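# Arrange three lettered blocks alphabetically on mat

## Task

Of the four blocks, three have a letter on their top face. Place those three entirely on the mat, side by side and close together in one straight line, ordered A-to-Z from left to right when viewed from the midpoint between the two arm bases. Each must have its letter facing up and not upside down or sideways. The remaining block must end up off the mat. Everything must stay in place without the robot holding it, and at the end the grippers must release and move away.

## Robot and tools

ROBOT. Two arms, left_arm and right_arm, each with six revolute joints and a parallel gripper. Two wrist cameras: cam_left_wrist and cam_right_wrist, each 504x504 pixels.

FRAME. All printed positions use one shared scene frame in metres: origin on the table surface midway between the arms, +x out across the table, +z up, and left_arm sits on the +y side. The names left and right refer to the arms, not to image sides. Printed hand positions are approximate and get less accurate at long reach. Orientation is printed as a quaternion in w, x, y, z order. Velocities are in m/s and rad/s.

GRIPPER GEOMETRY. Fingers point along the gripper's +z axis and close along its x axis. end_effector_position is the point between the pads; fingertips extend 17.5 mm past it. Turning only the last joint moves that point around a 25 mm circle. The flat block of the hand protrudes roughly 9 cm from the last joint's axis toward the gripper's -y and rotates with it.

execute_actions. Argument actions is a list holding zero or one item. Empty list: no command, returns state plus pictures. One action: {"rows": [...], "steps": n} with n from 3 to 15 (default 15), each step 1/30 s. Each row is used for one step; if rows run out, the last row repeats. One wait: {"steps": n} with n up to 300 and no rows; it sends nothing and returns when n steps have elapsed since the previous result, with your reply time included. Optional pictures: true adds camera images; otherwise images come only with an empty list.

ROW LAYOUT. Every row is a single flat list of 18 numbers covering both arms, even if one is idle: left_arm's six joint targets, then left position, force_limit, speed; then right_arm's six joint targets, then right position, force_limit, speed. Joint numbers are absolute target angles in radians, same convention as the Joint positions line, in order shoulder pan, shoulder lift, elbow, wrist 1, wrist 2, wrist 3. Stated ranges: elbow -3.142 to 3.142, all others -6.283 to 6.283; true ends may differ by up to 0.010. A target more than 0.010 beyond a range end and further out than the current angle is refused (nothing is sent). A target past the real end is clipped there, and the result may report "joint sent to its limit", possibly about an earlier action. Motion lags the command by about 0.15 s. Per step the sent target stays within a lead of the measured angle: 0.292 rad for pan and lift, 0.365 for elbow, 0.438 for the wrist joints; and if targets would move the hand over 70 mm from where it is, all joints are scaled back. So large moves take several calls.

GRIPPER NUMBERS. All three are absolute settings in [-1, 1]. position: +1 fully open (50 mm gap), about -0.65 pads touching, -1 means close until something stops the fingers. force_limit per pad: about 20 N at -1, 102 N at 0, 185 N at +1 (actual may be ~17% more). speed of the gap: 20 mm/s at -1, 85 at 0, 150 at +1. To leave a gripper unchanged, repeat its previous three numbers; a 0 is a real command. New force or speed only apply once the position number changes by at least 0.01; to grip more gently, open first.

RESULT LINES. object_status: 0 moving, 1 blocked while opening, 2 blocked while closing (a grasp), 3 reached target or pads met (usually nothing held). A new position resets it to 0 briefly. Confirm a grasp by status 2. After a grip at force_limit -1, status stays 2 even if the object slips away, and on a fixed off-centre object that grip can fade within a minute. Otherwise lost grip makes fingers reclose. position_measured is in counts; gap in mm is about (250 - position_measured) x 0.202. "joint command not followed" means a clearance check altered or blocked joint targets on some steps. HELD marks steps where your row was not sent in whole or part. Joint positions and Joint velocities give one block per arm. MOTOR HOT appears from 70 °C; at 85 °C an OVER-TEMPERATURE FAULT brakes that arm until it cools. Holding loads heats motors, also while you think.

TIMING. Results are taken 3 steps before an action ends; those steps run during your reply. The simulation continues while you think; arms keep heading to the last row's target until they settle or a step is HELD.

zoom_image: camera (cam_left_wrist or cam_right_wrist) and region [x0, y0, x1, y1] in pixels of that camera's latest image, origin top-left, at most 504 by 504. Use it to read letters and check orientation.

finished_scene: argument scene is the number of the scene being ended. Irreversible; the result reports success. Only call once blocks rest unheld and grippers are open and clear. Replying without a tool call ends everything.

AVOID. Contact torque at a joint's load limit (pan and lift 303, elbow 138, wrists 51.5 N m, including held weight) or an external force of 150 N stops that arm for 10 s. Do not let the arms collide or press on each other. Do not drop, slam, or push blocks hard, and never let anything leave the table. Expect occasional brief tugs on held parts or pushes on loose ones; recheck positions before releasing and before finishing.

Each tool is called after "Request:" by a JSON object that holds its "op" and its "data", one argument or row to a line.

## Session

Request:
{"op": "execute_actions", "data": {
  "actions": []
}}

Scene clock: 0.00 s of 7600.00 s.
left_arm: end_effector_position=(+0.2629, +0.4495, +0.1972) position_measured=3 object_status=3 end_effector_quat_wxyz=(-0.400, +0.801, +0.362, -0.260) end_effector_velocity=(+0.000, +0.000, -0.000) end_effector_angular_velocity=(+0.000, -0.000, -0.001) | right_arm: end_effector_position=(+0.4961, -0.4544, +0.1251) position_measured=3 object_status=3 end_effector_quat_wxyz=(-0.288, +0.758, -0.449, -0.376) end_effector_velocity=(-0.000, -0.000, -0.000) end_effector_angular_velocity=(-0.000, +0.001, -0.000)
Joint positions: left_arm=[ 2.228 -1.435  2.137 -1.302 -1.835 -0.024] | right_arm=[ 2.482 -1.419  2.251 -1.47  -1.183  1.726]
Joint velocities: left_arm=[-0.    -0.     0.     0.     0.001  0.   ] | right_arm=[-0.001  0.     0.    -0.    -0.001  0.   ]

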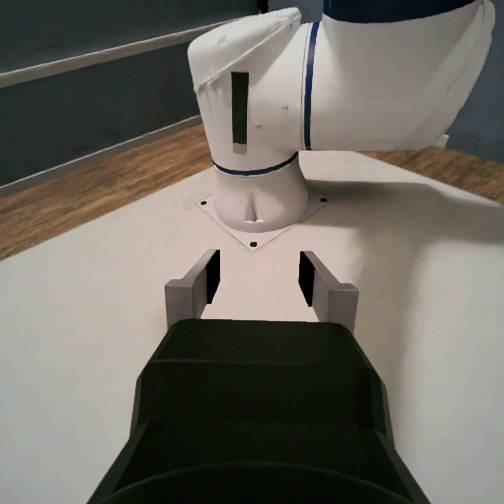

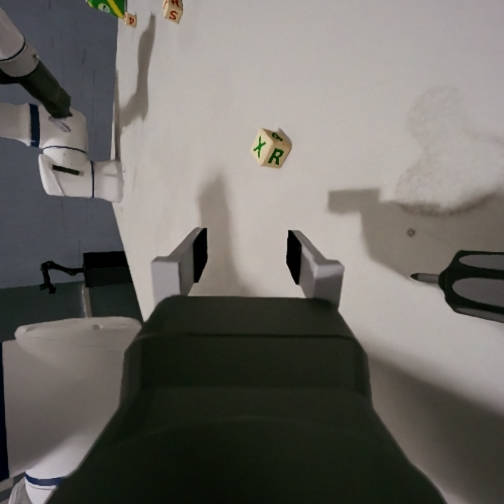

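Request:
{"op": "execute_actions", "data": {
  "actions": [
    {"rows":[[2.9,-1.75,1.65,-1.471,-1.571,-0.024,1,0,0,3.3,-1.75,1.65,-1.471,-1.571,1.67,1,-0.4,0]],"steps":15}
  ]
}}

Request:
{"op": "execute_actions", "data": {
  "actions": [
    {"steps":55}
  ],
  "pictures": true
}}

Scene clock: 0.57 s of 7600.00 s.
left_arm: end_effector_position=(+0.3953, +0.4443, +0.3016) position_measured=3 object_status=3 end_effector_quat_wxyz=(-0.233, +0.859, +0.419, -0.180) end_effector_velocity=(+0.309, +0.069, +0.311) end_effector_angular_velocity=(-0.450, -0.789, +0.296) | right_arm: end_effector_position=(+0.5741, -0.4807, +0.2646) position_measured=3 object_status=3 end_effector_quat_wxyz=(-0.143, +0.901, -0.333, -0.237) end_effector_velocity=(+0.202, +0.030, +0.390) end_effector_angular_velocity=(-0.661, -0.624, +0.670)
Joint positions: left_arm=[ 2.38  -1.567  1.949 -1.373 -1.723 -0.024] | right_arm=[ 2.672 -1.583  2.012 -1.47  -1.378  1.698]
Joint velocities: left_arm=[ 0.423 -0.28  -0.459 -0.149  0.231  0.001] | right_arm=[ 0.464 -0.284 -0.577 -0.002 -0.325 -0.049]
Steps of this call (steps 1 to 5: nothing new was sent; steps 6 to 17: the first 12 steps of this action). Readings (joint positions | what the end effector reports):
6: left_arm=[2.230 -1.438 2.135 -1.303 -1.833 -0.024] | right_arm=[2.485 -1.422 2.247 -1.470 -1.187 1.725] | left_arm position_measured=3 object_status=3 | right_arm position_measured=3 object_status=3
7: left_arm=[2.246 -1.453 2.120 -1.312 -1.818 -0.024] | right_arm=[2.503 -1.439 2.230 -1.469 -1.212 1.722] | left_arm position_measured=3 object_status=3 | right_arm position_measured=3 object_status=3
9: left_arm=[2.273 -1.480 2.080 -1.327 -1.795 -0.024] | right_arm=[2.541 -1.479 2.175 -1.470 -1.259 1.715] | left_arm position_measured=3 object_status=3 | right_arm position_measured=3 object_status=3
13: left_arm=[2.326 -1.528 2.014 -1.352 -1.756 -0.024] | right_arm=[2.608 -1.538 2.092 -1.470 -1.327 1.705] | left_arm position_measured=3 object_status=3 | right_arm position_measured=3 object_status=3
17: the state above

Scene clock: 2.40 s of 7600.00 s.
left_arm: end_effector_position=(+0.5479, +0.7037, +0.5619) position_measured=3 object_status=3 end_effector_quat_wxyz=(+0.000, +0.771, +0.637, -0.000) end_effector_velocity=(+0.000, -0.000, +0.000) end_effector_angular_velocity=(-0.001, -0.000, -0.001) | right_arm: end_effector_position=(+0.5916, -0.2063, +0.5619) position_measured=3 object_status=3 end_effector_quat_wxyz=(+0.000, +1.000, -0.000, +0.000) end_effector_velocity=(+0.000, +0.000, -0.000) end_effector_angular_velocity=(+0.000, +0.001, -0.001)
Joint positions: left_arm=[ 2.9   -1.75   1.65  -1.471 -1.571 -0.024] | right_arm=[ 3.3   -1.75   1.65  -1.471 -1.571  1.67 ]
Joint velocities: left_arm=[ 0.     0.    -0.001 -0.    -0.001  0.001] | right_arm=[-0.     0.001  0.    -0.     0.     0.001]
Kept back: nothing.
Steps of this call (steps 1 to 3: the last 3 steps of your previous action; steps 4 to 55: the robot went on to your last target). Readings (joint positions | what the end effector reports):
1: left_arm=[2.395 -1.577 1.934 -1.378 -1.715 -0.024] | right_arm=[2.688 -1.592 1.993 -1.470 -1.389 1.696] | left_arm position_measured=3 object_status=3 | right_arm position_measured=3 object_status=3
2: left_arm=[2.410 -1.586 1.919 -1.383 -1.708 -0.024] | right_arm=[2.704 -1.601 1.974 -1.470 -1.399 1.695] | left_arm position_measured=3 object_status=3 | right_arm position_measured=3 object_status=3
4: left_arm=[2.441 -1.603 1.890 -1.393 -1.693 -0.024] | right_arm=[2.737 -1.618 1.937 -1.470 -1.419 1.692] | left_arm position_measured=3 object_status=3 | right_arm position_measured=3 object_status=3
8: left_arm=[2.509 -1.636 1.837 -1.410 -1.666 -0.024] | right_arm=[2.810 -1.649 1.869 -1.471 -1.455 1.687] | left_arm position_measured=3 object_status=3 | right_arm position_measured=3 object_status=3
55: the state above

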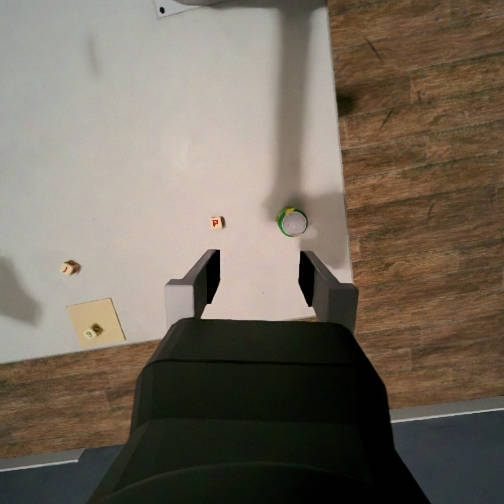

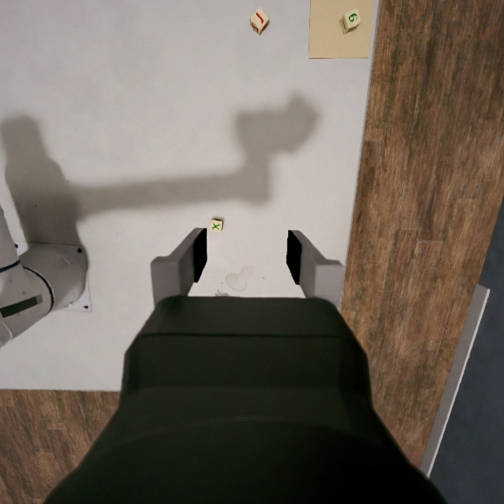

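Request:
{"op": "zoom_image", "data": {
  "camera": "cam_right_wrist",
  "region": [230,0,390,80]
}}

Request:
{"op": "zoom_image", "data": {
  "camera": "cam_right_wrist",
  "region": [190,195,250,255]
}}

Request:
{"op": "zoom_image", "data": {
  "camera": "cam_left_wrist",
  "region": [185,193,245,253]
}}

Request:
{"op": "zoom_image", "data": {
  "camera": "cam_left_wrist",
  "region": [40,250,150,360]
}}

Region (230, 0, 390, 80) of cam_right_wrist's 504x504 image, scaled by 3.150, with more detail than that image has.

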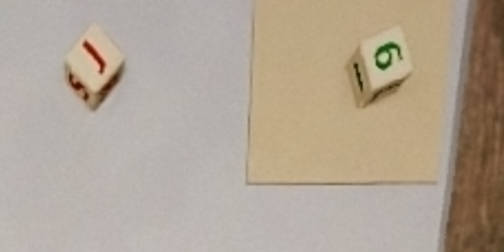

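Region (190, 195, 250, 255) of cam_right_wrist's 504x504 image, scaled by 8.400, with more detail than that image has.

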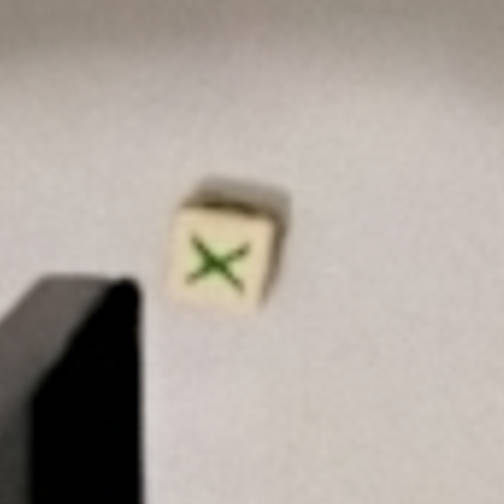

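Region (185, 193, 245, 253) of cam_left_wrist's 504x504 image, scaled by 8.400, with more detail than that image has.

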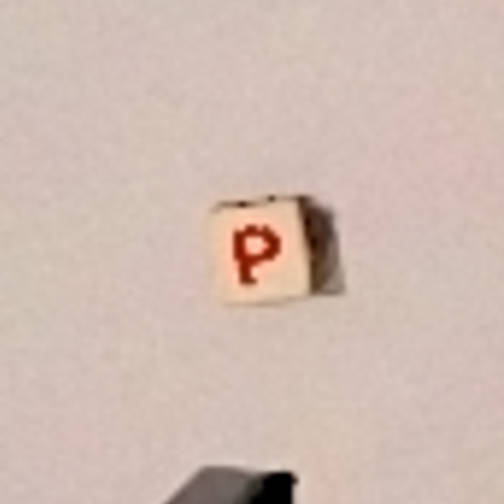

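Region (40, 250, 150, 360) of cam_left_wrist's 504x504 image, scaled by 4.582, with more detail than that image has.

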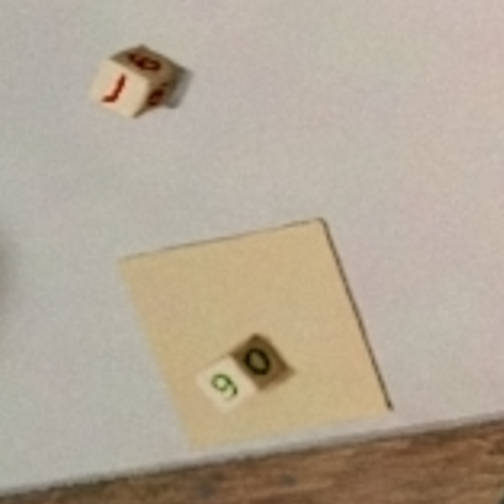

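Request:
{"op": "execute_actions", "data": {
  "actions": [
    {"rows":[[2.735,-1.5151,2.2751,-2.3308,-1.571,-1.8797,1,-0.4,0,3.6756,-0.9636,1.4461,-2.0533,-1.571,1.6441,1,-0.4,0]],"steps":15}
  ]
}}

Request:
{"op": "execute_actions", "data": {
  "actions": [
    {"steps":48}
  ],
  "pictures": true
}}

Scene clock: 3.77 s of 7600.00 s.
left_arm: end_effector_position=(+0.5833, +0.6486, +0.4023) position_measured=3 object_status=3 end_effector_quat_wxyz=(-0.026, +0.718, +0.695, -0.015) end_effector_velocity=(+0.019, -0.119, -0.438) end_effector_angular_velocity=(+0.071, +0.100, +0.508) | right_arm: end_effector_position=(+0.6957, -0.0737, +0.5517) position_measured=3 object_status=3 end_effector_quat_wxyz=(-0.015, +0.992, +0.090, +0.087) end_effector_velocity=(+0.230, +0.361, -0.128) end_effector_angular_velocity=(+0.074, -0.284, +0.412)
Joint positions: left_arm=[ 2.831 -1.652  1.837 -1.696 -1.571 -0.249] | right_arm=[ 3.469 -1.572  1.552 -1.729 -1.571  1.658]
Joint velocities: left_arm=[-0.158  0.223  0.56  -0.668 -0.    -0.667] | right_arm=[ 0.388  0.512 -0.199 -0.606  0.    -0.025]
Steps of this call (steps 1 to 15: the robot went on to your last target; steps 16 to 29: nothing new was sent; steps 30 to 41: the first 12 steps of this action). Readings (joint positions | what the end effector reports):
30: left_arm=[2.899 -1.748 1.652 -1.475 -1.571 -0.028] | right_arm=[3.303 -1.747 1.648 -1.475 -1.571 1.670] | left_arm position_measured=3 object_status=3 | right_arm position_measured=3 object_status=3
31: left_arm=[2.892 -1.739 1.667 -1.496 -1.571 -0.048] | right_arm=[3.320 -1.731 1.636 -1.501 -1.571 1.668] | left_arm position_measured=3 object_status=3 | right_arm position_measured=3 object_status=3
33: left_arm=[2.878 -1.719 1.700 -1.531 -1.571 -0.084] | right_arm=[3.351 -1.699 1.616 -1.548 -1.571 1.666] | left_arm position_measured=3 object_status=3 | right_arm position_measured=3 object_status=3
37: left_arm=[2.854 -1.684 1.765 -1.610 -1.571 -0.162] | right_arm=[3.413 -1.637 1.581 -1.640 -1.571 1.661] | left_arm position_measured=3 object_status=3 | right_arm position_measured=3 object_status=3
41: the state above

Scene clock: 5.37 s of 7600.00 s.
left_arm: end_effector_position=(+0.5613, +0.5785, +0.1204) position_measured=3 object_status=3 end_effector_quat_wxyz=(-0.000, +0.035, +0.999, -0.000) end_effector_velocity=(-0.000, +0.000, -0.000) end_effector_angular_velocity=(+0.000, +0.000, +0.002) | right_arm: end_effector_position=(+0.8115, +0.1614, +0.1401) position_measured=3 object_status=3 end_effector_quat_wxyz=(+0.000, +0.980, +0.199, +0.000) end_effector_velocity=(-0.001, +0.001, -0.002) end_effector_angular_velocity=(-0.001, +0.001, +0.000)
Joint positions: left_arm=[ 2.735 -1.515  2.275 -2.331 -1.571 -1.88 ] | right_arm=[ 3.676 -0.964  1.446 -2.053 -1.571  1.644]
Joint velocities: left_arm=[ 0.     0.     0.    -0.     0.    -0.001] | right_arm=[ 0.002  0.002 -0.    -0.001 -0.     0.001]
Kept back: nothing.
Steps of this call (steps 1 to 3: the last 3 steps of your previous action; steps 4 to 48: the robot went on to your last target). Readings (joint positions | what the end effector reports):
1: left_arm=[2.826 -1.644 1.857 -1.719 -1.571 -0.272] | right_arm=[3.482 -1.554 1.546 -1.749 -1.571 1.657] | left_arm position_measured=3 object_status=3 | right_arm position_measured=3 object_status=3
2: left_arm=[2.821 -1.637 1.876 -1.743 -1.571 -0.296] | right_arm=[3.494 -1.537 1.539 -1.768 -1.571 1.656] | left_arm position_measured=3 object_status=3 | right_arm position_measured=3 object_status=3
4: left_arm=[2.811 -1.624 1.917 -1.792 -1.571 -0.344] | right_arm=[3.517 -1.500 1.528 -1.804 -1.571 1.654] | left_arm position_measured=3 object_status=3 | right_arm position_measured=3 object_status=3
8: left_arm=[2.793 -1.597 2.003 -1.904 -1.571 -0.457] | right_arm=[3.555 -1.425 1.508 -1.865 -1.571 1.652] | left_arm position_measured=3 object_status=3 | right_arm position_measured=3 object_status=3
48: the state above

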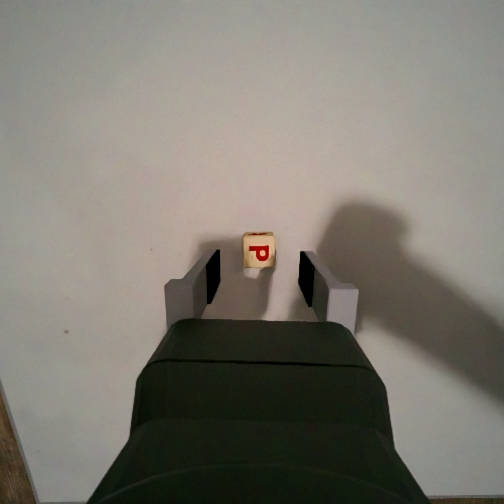

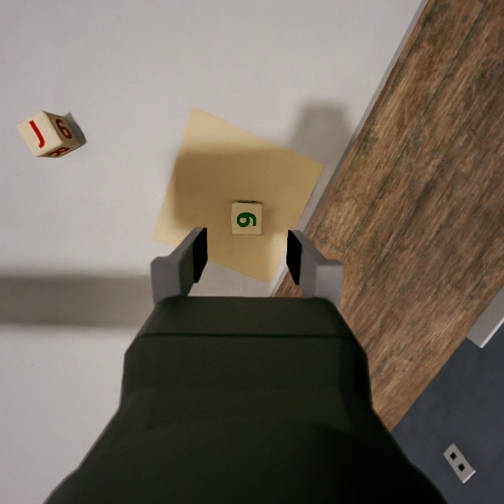

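Request:
{"op": "zoom_image", "data": {
  "camera": "cam_left_wrist",
  "region": [200,200,320,320]
}}

Request:
{"op": "zoom_image", "data": {
  "camera": "cam_right_wrist",
  "region": [0,90,340,300]
}}

Region (200, 200, 320, 320) of cam_left_wrist's 504x504 image, scaled by 4.200, with more detail than that image has.

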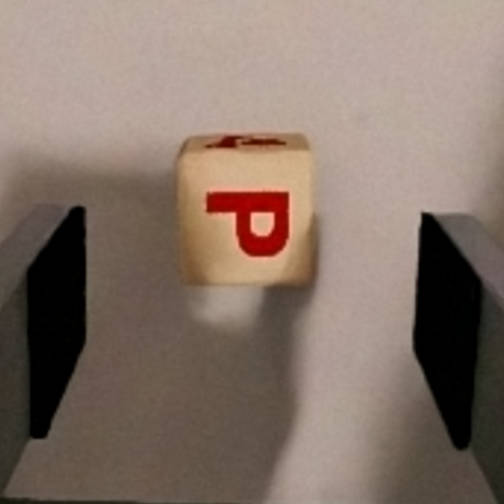

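Region (0, 90, 340, 300) of cam_right_wrist's 504x504 image, scaled by 1.482, with more detail than that image has; it fills the top 311 rows of this view, and the rest is white.

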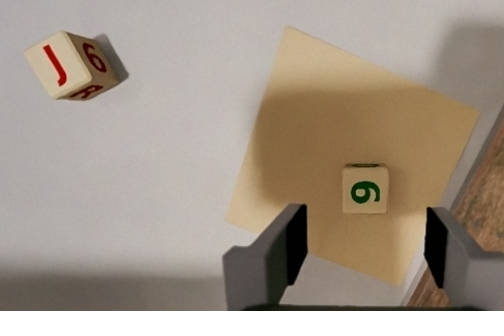

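Request:
{"op": "execute_actions", "data": {
  "actions": [
    {"rows":[[2.739,-1.483,2.29,-2.378,-1.571,-1.887,1,-0.4,0,3.6756,-0.941,1.461,-2.091,-1.571,1.6441,1,-0.4,0],[2.743,-1.451,2.304,-2.424,-1.571,-1.895,1,-0.4,0,3.6756,-0.919,1.477,-2.129,-1.571,1.6441,1,-0.4,0],[2.7467,-1.4187,2.3184,-2.4705,-1.571,-1.903,1,-0.4,0,3.6756,-0.8962,1.4915,-2.1661,-1.571,1.6441,1,-0.4,0]],"steps":15}
  ]
}}

Request:
{"op": "execute_actions", "data": {
  "actions": [
    {"steps":6}
  ],
  "pictures": true
}}

Request:
{"op": "zoom_image", "data": {
  "camera": "cam_left_wrist",
  "region": [200,200,320,320]
}}

Request:
{"op": "zoom_image", "data": {
  "camera": "cam_right_wrist",
  "region": [187,180,307,300]
}}

Scene clock: 6.27 s of 7600.00 s.
left_arm: end_effector_position=(+0.5629, +0.5849, +0.0631) position_measured=3 object_status=3 end_effector_quat_wxyz=(+0.000, +0.018, +1.000, -0.000) end_effector_velocity=(-0.001, +0.003, -0.024) end_effector_angular_velocity=(-0.001, +0.000, +0.015) | right_arm: end_effector_position=(+0.8118, +0.1616, +0.0636) position_measured=3 object_status=3 end_effector_quat_wxyz=(+0.000, +0.980, +0.199, +0.000) end_effector_velocity=(-0.003, +0.001, -0.032) end_effector_angular_velocity=(+0.001, -0.001, +0.002)
Joint positions: left_arm=[ 2.746 -1.423  2.316 -2.464 -1.571 -1.902] | right_arm=[ 3.676 -0.899  1.489 -2.161 -1.571  1.644]
Joint velocities: left_arm=[ 0.005  0.04   0.018 -0.058 -0.001 -0.01 ] | right_arm=[ 0.003  0.026  0.02  -0.048 -0.     0.   ]
Steps of this call (steps 1 to 15: the robot went on to your last target; steps 16 to 27: the first 12 steps of this action). Readings (joint positions | what the end effector reports):
16: left_arm=[2.735 -1.514 2.276 -2.333 -1.571 -1.880] | right_arm=[3.676 -0.963 1.446 -2.055 -1.571 1.644] | left_arm position_measured=3 object_status=3 | right_arm position_measured=3 object_status=3
17: left_arm=[2.736 -1.505 2.279 -2.347 -1.571 -1.882] | right_arm=[3.676 -0.957 1.449 -2.067 -1.571 1.644] | left_arm position_measured=3 object_status=3 | right_arm position_measured=3 object_status=3
19: left_arm=[2.740 -1.470 2.296 -2.396 -1.571 -1.890] | right_arm=[3.676 -0.933 1.467 -2.105 -1.571 1.644] | left_arm position_measured=3 object_status=3 | right_arm position_measured=3 object_status=3
23: left_arm=[2.745 -1.434 2.312 -2.449 -1.571 -1.899] | right_arm=[3.676 -0.907 1.484 -2.148 -1.571 1.644] | left_arm position_measured=3 object_status=3 | right_arm position_measured=3 object_status=3
27: the state above

Scene clock: 6.47 s of 7600.00 s.
left_arm: end_effector_position=(+0.5628, +0.5852, +0.0609) position_measured=3 object_status=3 end_effector_quat_wxyz=(-0.000, +0.017, +1.000, -0.000) end_effector_velocity=(-0.000, +0.000, -0.004) end_effector_angular_velocity=(+0.000, +0.001, +0.002) | right_arm: end_effector_position=(+0.8117, +0.1616, +0.0604) position_measured=3 object_status=3 end_effector_quat_wxyz=(+0.000, +0.980, +0.199, +0.000) end_effector_velocity=(+0.000, -0.001, -0.005) end_effector_angular_velocity=(+0.000, -0.000, -0.001)
Joint positions: left_arm=[ 2.747 -1.419  2.318 -2.469 -1.571 -1.903] | right_arm=[ 3.676 -0.897  1.491 -2.165 -1.571  1.644]
Joint velocities: left_arm=[ 0.     0.007  0.003 -0.009 -0.    -0.002] | right_arm=[-0.001  0.004  0.003 -0.008 -0.    -0.   ]
Kept back: nothing.
Steps of this call (steps 1 to 3: the last 3 steps of your previous action; steps 4 to 6: the robot went on to your last target). Readings (joint positions | what the end effector reports):
1: left_arm=[2.746 -1.422 2.317 -2.466 -1.571 -1.902] | right_arm=[3.676 -0.899 1.490 -2.162 -1.571 1.644] | left_arm position_measured=3 object_status=3 | right_arm position_measured=3 object_status=3
2: left_arm=[2.746 -1.421 2.317 -2.467 -1.571 -1.902] | right_arm=[3.676 -0.898 1.490 -2.163 -1.571 1.644] | left_arm position_measured=3 object_status=3 | right_arm position_measured=3 object_status=3
4: left_arm=[2.747 -1.420 2.318 -2.469 -1.571 -1.903] | right_arm=[3.676 -0.897 1.491 -2.165 -1.571 1.644] | left_arm position_measured=3 object_status=3 | right_arm position_measured=3 object_status=3
6: the state above

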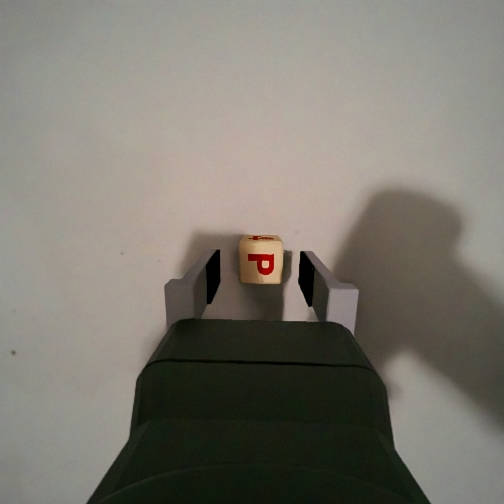

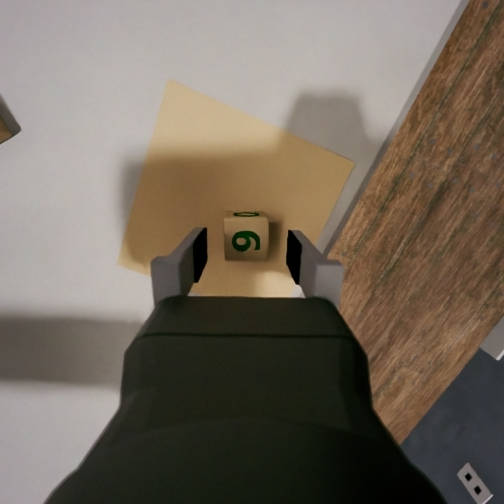

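Region (200, 200, 320, 320) of cam_left_wrist's 504x504 image, scaled by 4.200, with more detail than that image has.

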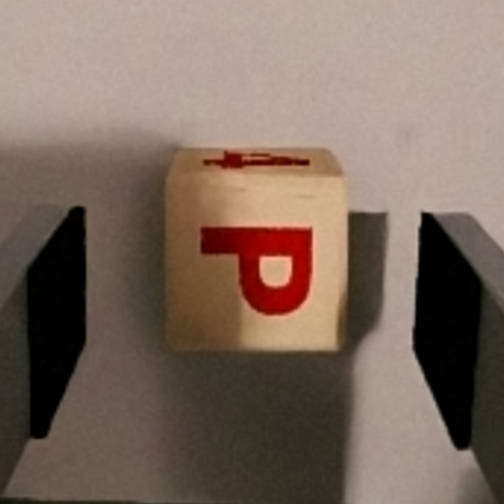

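Region (187, 180, 307, 300) of cam_right_wrist's 504x504 image, scaled by 4.200, with more detail than that image has.

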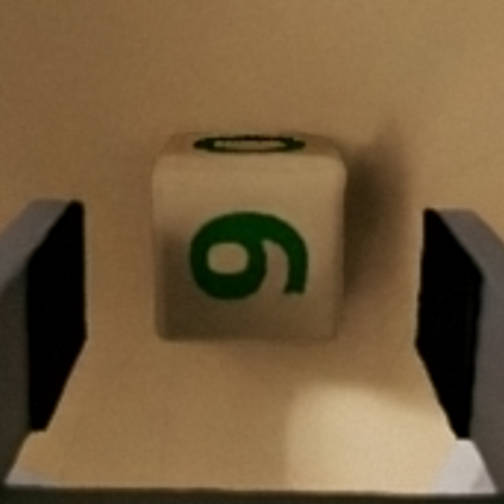

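Request:
{"op": "execute_actions", "data": {
  "actions": [
    {"rows":[[2.7467,-1.3975,2.325,-2.498,-1.571,-1.903,1,-0.4,0,3.6756,-0.8864,1.4958,-2.18,-1.571,1.6441,1,-0.4,0],[2.7467,-1.3765,2.3315,-2.526,-1.571,-1.903,1,-0.4,0,3.6756,-0.8767,1.5,-2.194,-1.571,1.6441,1,-0.4,0],[2.7467,-1.3552,2.3378,-2.5534,-1.571,-1.903,1,-0.4,0,3.6756,-0.8669,1.5043,-2.2082,-1.571,1.6441,1,-0.4,0]],"steps":11}
  ]
}}

Request:
{"op": "execute_actions", "data": {
  "actions": [
    {"rows":[[2.7467,-1.3552,2.3378,-2.5534,-1.571,-1.903,-1,-0.4,0,3.6756,-0.8669,1.5043,-2.2082,-1.571,1.6441,-1,-0.4,0]],"steps":15}
  ],
  "pictures": true
}}

Scene clock: 6.90 s of 7600.00 s.
left_arm: end_effector_position=(+0.5630, +0.5852, +0.0308) position_measured=3 object_status=3 end_effector_quat_wxyz=(-0.000, +0.017, +1.000, -0.000) end_effector_velocity=(-0.000, -0.000, -0.048) end_effector_angular_velocity=(-0.002, -0.002, +0.000) | right_arm: end_effector_position=(+0.8117, +0.1616, +0.0335) position_measured=3 object_status=3 end_effector_quat_wxyz=(+0.000, +0.980, +0.199, -0.000) end_effector_velocity=(-0.002, +0.001, -0.044) end_effector_angular_velocity=(-0.000, +0.001, +0.002)
Joint positions: left_arm=[ 2.747 -1.365  2.335 -2.54  -1.571 -1.903] | right_arm=[ 3.676 -0.871  1.502 -2.202 -1.571  1.644]
Joint velocities: left_arm=[ 0.     0.088  0.027 -0.117 -0.001 -0.   ] | right_arm=[ 0.002  0.041  0.019 -0.059  0.     0.   ]
Steps of this call (steps 1 to 5: the robot went on to your last target; steps 6 to 13: the first 8 steps of this action). Readings (joint positions | what the end effector reports):
6: left_arm=[2.747 -1.418 2.319 -2.472 -1.571 -1.903] | right_arm=[3.676 -0.896 1.492 -2.167 -1.571 1.644] | left_arm position_measured=3 object_status=3 | right_arm position_measured=3 object_status=3
7: left_arm=[2.747 -1.412 2.320 -2.480 -1.571 -1.903] | right_arm=[3.676 -0.893 1.492 -2.171 -1.571 1.644] | left_arm position_measured=3 object_status=3 | right_arm position_measured=3 object_status=3
9: left_arm=[2.747 -1.389 2.328 -2.509 -1.571 -1.903] | right_arm=[3.676 -0.883 1.498 -2.186 -1.571 1.644] | left_arm position_measured=3 object_status=3 | right_arm position_measured=3 object_status=3
13: the state above

Scene clock: 7.40 s of 7600.00 s.
left_arm: end_effector_position=(+0.5629, +0.5852, +0.0255) position_measured=106 object_status=0 end_effector_quat_wxyz=(+0.000, +0.017, +1.000, -0.000) end_effector_velocity=(+0.000, -0.000, -0.000) end_effector_angular_velocity=(+0.000, -0.000, -0.000) | right_arm: end_effector_position=(+0.8116, +0.1616, +0.0288) position_measured=106 object_status=0 end_effector_quat_wxyz=(+0.000, +0.980, +0.199, +0.000) end_effector_velocity=(-0.001, +0.000, -0.002) end_effector_angular_velocity=(-0.001, +0.001, -0.000)
Joint positions: left_arm=[ 2.747 -1.355  2.338 -2.553 -1.571 -1.903] | right_arm=[ 3.676 -0.867  1.504 -2.208 -1.571  1.644]
Joint velocities: left_arm=[-0.     0.001  0.    -0.001  0.    -0.   ] | right_arm=[ 0.001  0.001  0.    -0.    -0.001  0.001]
Steps of this call (steps 1 to 3: the last 3 steps of your previous action; steps 4 to 15: the first 12 steps of this action). Readings (joint positions | what the end effector reports):
4: left_arm=[2.747 -1.358 2.337 -2.550 -1.571 -1.903] | right_arm=[3.676 -0.868 1.504 -2.206 -1.571 1.644] | left_arm position_measured=12 object_status=0 | right_arm position_measured=12 object_status=0
5: left_arm=[2.747 -1.357 2.337 -2.551 -1.571 -1.903] | right_arm=[3.676 -0.868 1.504 -2.207 -1.571 1.644] | left_arm position_measured=26 object_status=0 | right_arm position_measured=26 object_status=0
7: left_arm=[2.747 -1.356 2.337 -2.552 -1.571 -1.903] | right_arm=[3.676 -0.867 1.504 -2.207 -1.571 1.644] | left_arm position_measured=54 object_status=0 | right_arm position_measured=54 object_status=0
11: left_arm=[2.747 -1.356 2.338 -2.553 -1.571 -1.903] | right_arm=[3.676 -0.867 1.504 -2.208 -1.571 1.644] | left_arm position_measured=106 object_status=0 | right_arm position_measured=106 object_status=0
15: the state above

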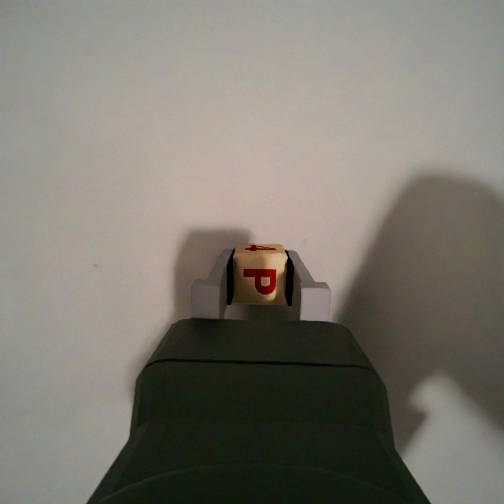

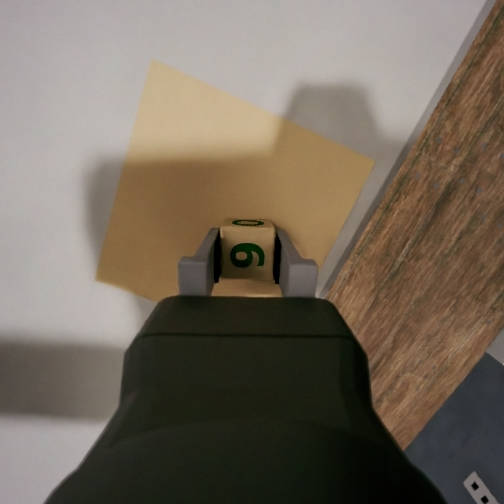

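Request:
{"op": "execute_actions", "data": {
  "actions": [
    {"rows":[[2.7467,-1.3765,2.3315,-2.526,-1.571,-1.903,-1,-0.4,0,3.6756,-0.8767,1.5,-2.194,-1.571,1.6441,-1,-0.4,0],[2.7467,-1.3975,2.325,-2.498,-1.571,-1.903,-1,-0.4,0,3.6756,-0.8864,1.4958,-2.18,-1.571,1.6441,-1,-0.4,0],[2.7467,-1.4187,2.3184,-2.4705,-1.571,-1.8,-1,-0.4,0,3.6756,-0.8962,1.4915,-2.1661,-1.571,1.6441,-1,-0.4,0],[2.7467,-1.451,2.304,-2.424,-1.571,-1.65,-1,-0.4,0,3.6756,-0.907,1.484,-2.148,-1.571,1.6441,-1,-0.4,0],[2.7467,-1.47,2.296,-2.397,-1.571,-1.5,-1,-0.4,0,3.6756,-0.907,1.484,-2.148,-1.571,1.6441,-1,-0.4,0],[2.7467,-1.47,2.296,-2.397,-1.571,0.8354,-1,-0.4,0,3.6756,-0.907,1.484,-2.148,-1.571,1.6441,-1,-0.4,0],[2.7467,-1.47,2.296,-2.397,-1.571,0.8354,-1,-0.4,0,3.25,-1.2322,2.0446,-2.3832,-1.571,1.6441,-1,-0.4,0]],"steps":15}
  ]
}}

Request:
{"op": "execute_actions", "data": {
  "actions": [
    {"steps":15}
  ]
}}

Request:
{"op": "execute_actions", "data": {
  "actions": [
    {"rows":[[2.56,-1.22,1.92,-2.271,-1.571,0.8354,-1,-0.4,0,3.25,-1.2322,2.0446,-2.3832,-1.571,1.6441,-1,-0.4,0]],"steps":14}
  ]
}}

Request:
{"op": "execute_actions", "data": {
  "actions": [
    {"rows":[[2.3783,-0.9554,1.5335,-2.1489,-1.571,0.8354,-1,-0.4,0,3.25,-1.2195,2.049,-2.4,-1.571,1.6441,-1,-0.4,0],[2.3783,-0.9554,1.5335,-2.1489,-1.571,0.8354,-1,-0.4,0,3.25,-1.207,2.0535,-2.4175,-1.571,1.6441,-1,-0.4,0],[2.3783,-0.9554,1.5335,-2.1489,-1.571,0.8354,-1,-0.4,0,3.25,-1.194,2.058,-2.4345,-1.571,1.6441,-1,-0.4,0],[2.3783,-0.9554,1.5335,-2.1489,-1.571,0.8354,-1,-0.4,0,3.25,-1.184,2.061,-2.448,-1.571,1.6441,-1,-0.4,0],[2.3783,-0.9554,1.5335,-2.1489,-1.571,0.8354,-1,-0.4,0,3.25,-1.177,2.0632,-2.457,-1.571,1.6441,-1,-0.4,0]],"steps":15}
  ]
}}

Request:
{"op": "execute_actions", "data": {
  "actions": [
    {"steps":20}
  ],
  "pictures": true
}}

Scene clock: 8.20 s of 7600.00 s.
left_arm: end_effector_position=(+0.5493, +0.5901, +0.0860) position_measured=106 object_status=2 end_effector_quat_wxyz=(+0.000, +0.321, +0.947, -0.000) end_effector_velocity=(-0.054, +0.040, +0.052) end_effector_angular_velocity=(+0.001, +0.000, -2.628) | right_arm: end_effector_position=(+0.8267, +0.0855, +0.0837) position_measured=106 object_status=2 end_effector_quat_wxyz=(-0.004, +0.987, +0.161, +0.017) end_effector_velocity=(+0.043, -0.438, +0.106) end_effector_angular_velocity=(+0.054, -0.129, -0.446)
Joint positions: left_arm=[ 2.747 -1.46   2.3   -2.41  -1.571 -1.284] | right_arm=[ 3.597 -0.974  1.587 -2.219 -1.571  1.644]
Joint velocities: left_arm=[-0.001 -0.087 -0.034  0.122  0.     2.628] | right_arm=[-0.446 -0.428  0.557 -0.268 -0.    -0.   ]
Steps of this call (steps 1 to 3: the last 3 steps of your previous action; steps 4 to 12: the robot went on to your last target; steps 13 to 24: the first 12 steps of this action). Readings (joint positions | what the end effector reports):
13: left_arm=[2.747 -1.356 2.338 -2.553 -1.571 -1.903] | right_arm=[3.676 -0.867 1.504 -2.208 -1.571 1.644] | left_arm position_measured=106 object_status=2 | right_arm position_measured=106 object_status=2
14: left_arm=[2.747 -1.362 2.337 -2.544 -1.571 -1.903] | right_arm=[3.676 -0.870 1.504 -2.204 -1.571 1.644] | left_arm position_measured=106 object_status=2 | right_arm position_measured=106 object_status=2
16: left_arm=[2.747 -1.385 2.329 -2.514 -1.571 -1.871] | right_arm=[3.676 -0.881 1.498 -2.188 -1.571 1.644] | left_arm position_measured=106 object_status=2 | right_arm position_measured=106 object_status=2
20: left_arm=[2.747 -1.438 2.309 -2.442 -1.571 -1.623] | right_arm=[3.659 -0.914 1.513 -2.179 -1.571 1.644] | left_arm position_measured=106 object_status=2 | right_arm position_measured=106 object_status=2
24: the state above

Scene clock: 8.70 s of 7600.00 s.
left_arm: end_effector_position=(+0.5422, +0.6216, +0.0917) position_measured=106 object_status=2 end_effector_quat_wxyz=(+0.000, +0.855, +0.518, -0.000) end_effector_velocity=(+0.032, +0.061, +0.000) end_effector_angular_velocity=(-0.000, -0.000, -2.769) | right_arm: end_effector_position=(+0.7882, -0.1379, +0.0770) position_measured=106 object_status=2 end_effector_quat_wxyz=(-0.001, +0.999, +0.044, +0.009) end_effector_velocity=(-0.169, -0.420, -0.047) end_effector_angular_velocity=(-0.012, +0.075, -0.487)
Joint positions: left_arm=[ 2.747 -1.47   2.296 -2.397 -1.571  0.114] | right_arm=[ 3.362 -1.152  1.895 -2.332 -1.571  1.644]
Joint velocities: left_arm=[-0.    -0.001  0.     0.001 -0.001  2.769] | right_arm=[-0.487 -0.349  0.646 -0.221 -0.     0.   ]
Kept back: nothing.
Steps of this call (steps 1 to 3: the last 3 steps of your previous action; steps 4 to 15: the robot went on to your last target). Readings (joint positions | what the end effector reports):
1: left_arm=[2.747 -1.463 2.299 -2.407 -1.571 -1.194] | right_arm=[3.582 -0.988 1.606 -2.228 -1.571 1.644] | left_arm position_measured=106 object_status=2 | right_arm position_measured=106 object_status=2
2: left_arm=[2.747 -1.465 2.298 -2.404 -1.571 -1.102] | right_arm=[3.567 -1.001 1.626 -2.236 -1.571 1.644] | left_arm position_measured=106 object_status=2 | right_arm position_measured=106 object_status=2
4: left_arm=[2.747 -1.467 2.297 -2.401 -1.571 -0.918] | right_arm=[3.535 -1.026 1.665 -2.252 -1.571 1.644] | left_arm position_measured=106 object_status=2 | right_arm position_measured=106 object_status=2
8: left_arm=[2.747 -1.469 2.296 -2.398 -1.571 -0.544] | right_arm=[3.473 -1.071 1.746 -2.281 -1.571 1.644] | left_arm position_measured=106 object_status=2 | right_arm position_measured=106 object_status=2
15: the state above

Scene clock: 9.07 s of 7600.00 s.
left_arm: end_effector_position=(+0.6458, +0.5165, +0.1056) position_measured=106 object_status=2 end_effector_quat_wxyz=(+0.000, +0.960, +0.278, +0.000) end_effector_velocity=(+0.281, -0.348, +0.026) end_effector_angular_velocity=(-0.001, -0.002, -1.474) | right_arm: end_effector_position=(+0.7440, -0.2236, +0.0659) position_measured=106 object_status=2 end_effector_quat_wxyz=(+0.000, +1.000, -0.009, +0.000) end_effector_velocity=(-0.023, -0.036, -0.005) end_effector_angular_velocity=(-0.000, +0.007, -0.047)
Joint positions: left_arm=[ 2.641 -1.328  2.083 -2.326 -1.571  0.534] | right_arm=[ 3.255 -1.228  2.037 -2.381 -1.571  1.644]
Joint velocities: left_arm=[-0.314  0.42  -0.632  0.21   0.     1.16 ] | right_arm=[-0.049 -0.036  0.065 -0.022  0.    -0.001]
Steps of this call (steps 1 to 11: the first 11 steps of this action). Readings (joint positions | what the end effector reports):
1: left_arm=[2.746 -1.469 2.294 -2.396 -1.571 0.199] | right_arm=[3.345 -1.164 1.917 -2.340 -1.571 1.644] | left_arm position_measured=106 object_status=2 | right_arm position_measured=106 object_status=2
2: left_arm=[2.739 -1.460 2.281 -2.391 -1.571 0.238] | right_arm=[3.329 -1.175 1.940 -2.347 -1.571 1.644] | left_arm position_measured=106 object_status=2 | right_arm position_measured=106 object_status=2
4: left_arm=[2.716 -1.429 2.234 -2.376 -1.571 0.287] | right_arm=[3.296 -1.199 1.983 -2.362 -1.571 1.644] | left_arm position_measured=106 object_status=2 | right_arm position_measured=106 object_status=2
8: left_arm=[2.673 -1.371 2.147 -2.347 -1.571 0.416] | right_arm=[3.263 -1.223 2.027 -2.377 -1.571 1.644] | left_arm position_measured=106 object_status=2 | right_arm position_measured=106 object_status=2
11: the state above

Scene clock: 9.57 s of 7600.00 s.
left_arm: end_effector_position=(+0.7520, +0.3168, +0.0987) position_measured=106 object_status=2 end_effector_quat_wxyz=(-0.004, +0.996, +0.087, -0.004) end_effector_velocity=(+0.168, -0.418, -0.011) end_effector_angular_velocity=(-0.022, -0.024, -0.495) | right_arm: end_effector_position=(+0.7416, -0.2276, +0.0277) position_measured=106 object_status=2 end_effector_quat_wxyz=(+0.000, +1.000, -0.012, +0.000) end_effector_velocity=(-0.001, +0.000, -0.021) end_effector_angular_velocity=(+0.000, -0.001, -0.000)
Joint positions: left_arm=[ 2.481 -1.104  1.762 -2.218 -1.571  0.764] | right_arm=[ 3.25  -1.18   2.062 -2.453 -1.571  1.644]
Joint velocities: left_arm=[-0.292  0.424 -0.651  0.195 -0.001  0.202] | right_arm=[ 0.     0.029  0.011 -0.04   0.     0.001]
Steps of this call (steps 1 to 3: the last 3 steps of your previous action; steps 4 to 15: the first 12 steps of this action). Readings (joint positions | what the end effector reports):
4: left_arm=[2.598 -1.271 1.998 -2.297 -1.571 0.685] | right_arm=[3.252 -1.231 2.043 -2.383 -1.571 1.644] | left_arm position_measured=106 object_status=2 | right_arm position_measured=106 object_status=2
5: left_arm=[2.585 -1.255 1.978 -2.288 -1.571 0.690] | right_arm=[3.251 -1.228 2.044 -2.389 -1.571 1.644] | left_arm position_measured=106 object_status=2 | right_arm position_measured=106 object_status=2
7: left_arm=[2.562 -1.222 1.937 -2.272 -1.571 0.707] | right_arm=[3.251 -1.214 2.050 -2.408 -1.571 1.644] | left_arm position_measured=106 object_status=2 | right_arm position_measured=106 object_status=2
11: left_arm=[2.520 -1.162 1.850 -2.244 -1.571 0.736] | right_arm=[3.250 -1.188 2.059 -2.442 -1.571 1.644] | left_arm position_measured=106 object_status=2 | right_arm position_measured=106 object_status=2
15: the state above

Scene clock: 10.23 s of 7600.00 s.
left_arm: end_effector_position=(+0.7959, +0.1673, +0.0899) position_measured=106 object_status=2 end_effector_quat_wxyz=(+0.000, +1.000, +0.001, -0.000) end_effector_velocity=(+0.002, -0.009, -0.000) end_effector_angular_velocity=(-0.001, -0.001, -0.011) | right_arm: end_effector_position=(+0.7415, -0.2276, +0.0253) position_measured=106 object_status=2 end_effector_quat_wxyz=(+0.000, +1.000, -0.012, +0.000) end_effector_velocity=(-0.000, +0.001, -0.000) end_effector_angular_velocity=(+0.000, +0.001, +0.001)
Joint positions: left_arm=[ 2.379 -0.956  1.535 -2.149 -1.571  0.835] | right_arm=[ 3.25  -1.177  2.063 -2.457 -1.571  1.644]
Joint velocities: left_arm=[-0.006  0.008 -0.013  0.004 -0.     0.004] | right_arm=[ 0.001  0.001 -0.    -0.     0.    -0.001]
Kept back: nothing.
Steps of this call (steps 1 to 3: the last 3 steps of your previous action; steps 4 to 20: the robot went on to your last target). Readings (joint positions | what the end effector reports):
1: left_arm=[2.471 -1.090 1.740 -2.211 -1.571 0.771] | right_arm=[3.250 -1.179 2.062 -2.454 -1.571 1.644] | left_arm position_measured=106 object_status=2 | right_arm position_measured=106 object_status=2
2: left_arm=[2.461 -1.076 1.718 -2.204 -1.571 0.778] | right_arm=[3.250 -1.179 2.063 -2.455 -1.571 1.644] | left_arm position_measured=106 object_status=2 | right_arm position_measured=106 object_status=2
4: left_arm=[2.441 -1.047 1.674 -2.191 -1.571 0.791] | right_arm=[3.250 -1.178 2.063 -2.456 -1.571 1.644] | left_arm position_measured=106 object_status=2 | right_arm position_measured=106 object_status=2
8: left_arm=[2.403 -0.991 1.588 -2.165 -1.571 0.818] | right_arm=[3.250 -1.177 2.063 -2.457 -1.571 1.644] | left_arm position_measured=106 object_status=2 | right_arm position_measured=106 object_status=2
20: the state above

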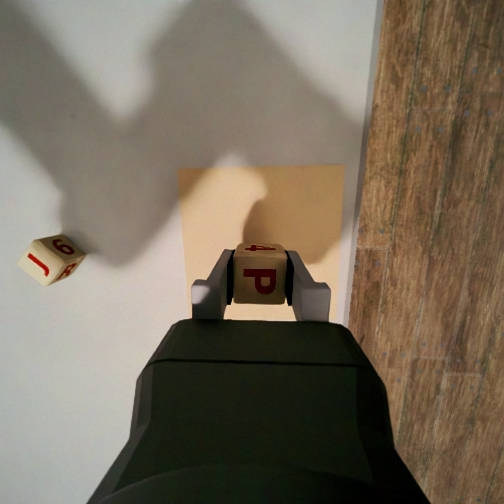

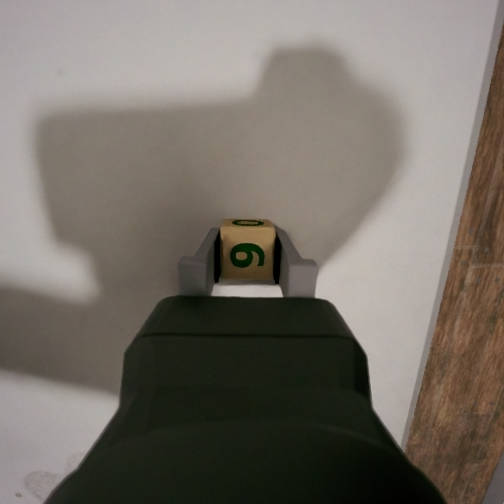

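Request:
{"op": "execute_actions", "data": {
  "actions": [
    {"rows":[[2.3783,-0.9465,1.5385,-2.1628,-1.571,0.8354,-1,-0.4,0,3.25,-1.177,2.0632,-2.457,-1.571,1.6441,1,-0.4,0],[2.3783,-0.9375,1.543,-2.1763,-1.571,0.8354,-1,-0.4,0,3.25,-1.177,2.0632,-2.457,-1.571,1.6441,1,-0.4,0],[2.3783,-0.9285,1.5477,-2.19,-1.571,0.8354,-1,-0.4,0,3.25,-1.177,2.0632,-2.457,-1.571,1.6441,1,-0.4,0],[2.3783,-0.919,1.552,-2.2038,-1.571,0.8354,-1,-0.4,0,3.25,-1.177,2.0632,-2.457,-1.571,1.6441,1,-0.4,0],[2.3783,-0.91,1.556,-2.2168,-1.571,0.8354,-1,-0.4,0,3.25,-1.194,2.058,-2.4345,-1.571,1.6441,1,-0.4,0],[2.3783,-0.9004,1.5598,-2.2302,-1.571,0.8354,-1,-0.4,0,3.25,-1.2195,2.049,-2.4,-1.571,1.6441,1,-0.4,0],[2.3783,-0.9004,1.5598,-2.2302,-1.571,0.8354,-1,-0.4,0,3.25,-1.2475,2.038,-2.3615,-1.571,1.6441,1,-0.4,0],[2.3783,-0.9004,1.5598,-2.2302,-1.571,0.8354,-1,-0.4,0,3.25,-1.262,2.031,-2.34,-1.571,1.6441,1,-0.4,0],[2.3783,-0.9004,1.5598,-2.2302,-1.571,0.8354,-1,-0.4,0,3.25,-1.262,2.031,-2.34,-1.571,1.6441,1,-0.4,0],[2.3783,-0.9004,1.5598,-2.2302,-1.571,0.8354,-1,-0.4,0,3.25,-1.262,2.031,-2.34,-1.571,1.6441,1,-0.4,0],[2.3783,-0.9004,1.5598,-2.2302,-1.571,0.8354,-1,-0.4,0,3.25,-1.262,2.031,-2.34,-1.571,1.6441,1,-0.4,0],[2.3783,-0.9004,1.5598,-2.2302,-1.571,0.8354,-1,-0.4,0,3.1151,-1.6608,2.4664,-2.3764,-1.571,1.642,1,-0.4,0]],"steps":15}
  ]
}}

Request:
{"op": "execute_actions", "data": {
  "actions": [
    {"steps":12}
  ],
  "pictures": true
}}

Scene clock: 11.07 s of 7600.00 s.
left_arm: end_effector_position=(+0.7962, +0.1661, +0.0364) position_measured=106 object_status=2 end_effector_quat_wxyz=(+0.000, +1.000, +0.000, -0.000) end_effector_velocity=(-0.000, +0.000, -0.041) end_effector_angular_velocity=(-0.000, -0.002, -0.000) | right_arm: end_effector_position=(+0.7407, -0.2286, +0.0769) position_measured=3 object_status=0 end_effector_quat_wxyz=(+0.000, +1.000, -0.013, +0.000) end_effector_velocity=(-0.144, -0.094, +0.095) end_effector_angular_velocity=(+0.003, +0.006, -0.122)
Joint positions: left_arm=[ 2.378 -0.905  1.558 -2.224 -1.571  0.835] | right_arm=[ 3.249 -1.249  2.04  -2.363 -1.571  1.644]
Joint velocities: left_arm=[-0.     0.039  0.018 -0.059  0.001  0.   ] | right_arm=[-0.124 -0.343  0.271  0.078  0.003 -0.001]
Steps of this call (steps 1 to 13: the robot went on to your last target; steps 14 to 25: the first 12 steps of this action). Readings (joint positions | what the end effector reports):
14: left_arm=[2.378 -0.955 1.534 -2.149 -1.571 0.835] | right_arm=[3.250 -1.177 2.063 -2.457 -1.571 1.644] | left_arm position_measured=106 object_status=2 | right_arm position_measured=98 object_status=0
15: left_arm=[2.378 -0.953 1.534 -2.153 -1.571 0.835] | right_arm=[3.250 -1.177 2.063 -2.457 -1.571 1.644] | left_arm position_measured=106 object_status=2 | right_arm position_measured=84 object_status=0
17: left_arm=[2.378 -0.942 1.540 -2.169 -1.571 0.835] | right_arm=[3.250 -1.177 2.063 -2.457 -1.571 1.644] | left_arm position_measured=106 object_status=2 | right_arm position_measured=55 object_status=0
21: left_arm=[2.378 -0.915 1.553 -2.208 -1.571 0.835] | right_arm=[3.250 -1.208 2.052 -2.414 -1.571 1.644] | left_arm position_measured=106 object_status=2 | right_arm position_measured=5 object_status=0
25: the state above

Scene clock: 11.47 s of 7600.00 s.
left_arm: end_effector_position=(+0.7962, +0.1662, +0.0319) position_measured=106 object_status=2 end_effector_quat_wxyz=(+0.000, +1.000, +0.000, -0.000) end_effector_velocity=(-0.000, -0.000, -0.001) end_effector_angular_velocity=(-0.000, +0.001, +0.001) | right_arm: end_effector_position=(+0.5718, -0.2902, +0.0995) position_measured=3 object_status=3 end_effector_quat_wxyz=(+0.000, +0.998, -0.062, -0.004) end_effector_velocity=(-0.437, -0.106, +0.037) end_effector_angular_velocity=(-0.003, -0.066, -0.243)
Joint positions: left_arm=[ 2.378 -0.901  1.56  -2.23  -1.571  0.835] | right_arm=[ 3.149 -1.545  2.356 -2.373 -1.571  1.643]
Joint velocities: left_arm=[-0.     0.001  0.    -0.001 -0.001 -0.001] | right_arm=[-0.245 -0.839  0.8   -0.026 -0.    -0.002]
Kept back: nothing.
Steps of this call (steps 1 to 3: the last 3 steps of your previous action; steps 4 to 12: the robot went on to your last target). Readings (joint positions | what the end effector reports):
1: left_arm=[2.378 -0.904 1.558 -2.225 -1.571 0.835] | right_arm=[3.241 -1.267 2.061 -2.363 -1.571 1.644] | left_arm position_measured=106 object_status=2 | right_arm position_measured=3 object_status=0
2: left_arm=[2.378 -0.903 1.559 -2.227 -1.571 0.835] | right_arm=[3.231 -1.289 2.091 -2.363 -1.571 1.644] | left_arm position_measured=106 object_status=2 | right_arm position_measured=3 object_status=0
4: left_arm=[2.378 -0.902 1.559 -2.228 -1.571 0.835] | right_arm=[3.214 -1.331 2.142 -2.366 -1.571 1.644] | left_arm position_measured=106 object_status=2 | right_arm position_measured=3 object_status=3
8: left_arm=[2.378 -0.901 1.560 -2.230 -1.571 0.835] | right_arm=[3.182 -1.432 2.248 -2.369 -1.571 1.643] | left_arm position_measured=106 object_status=2 | right_arm position_measured=3 object_status=3
12: the state above

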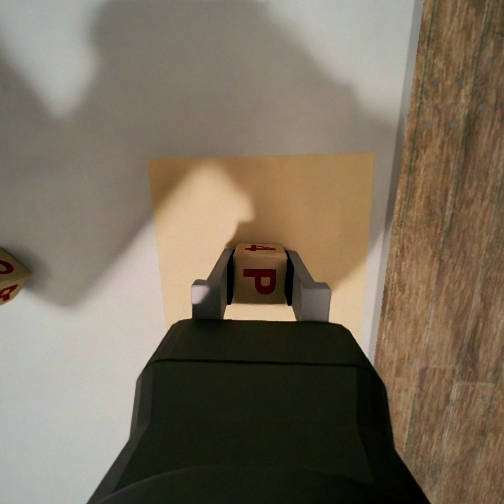

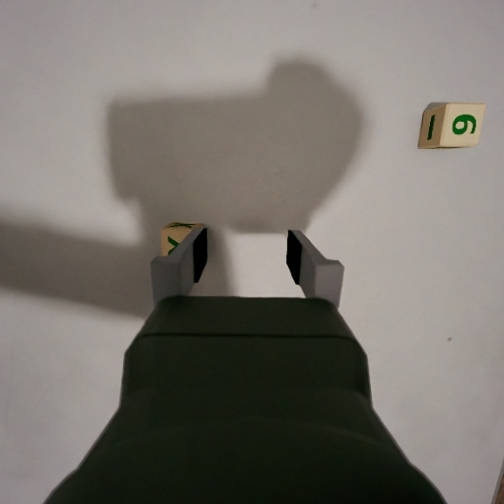

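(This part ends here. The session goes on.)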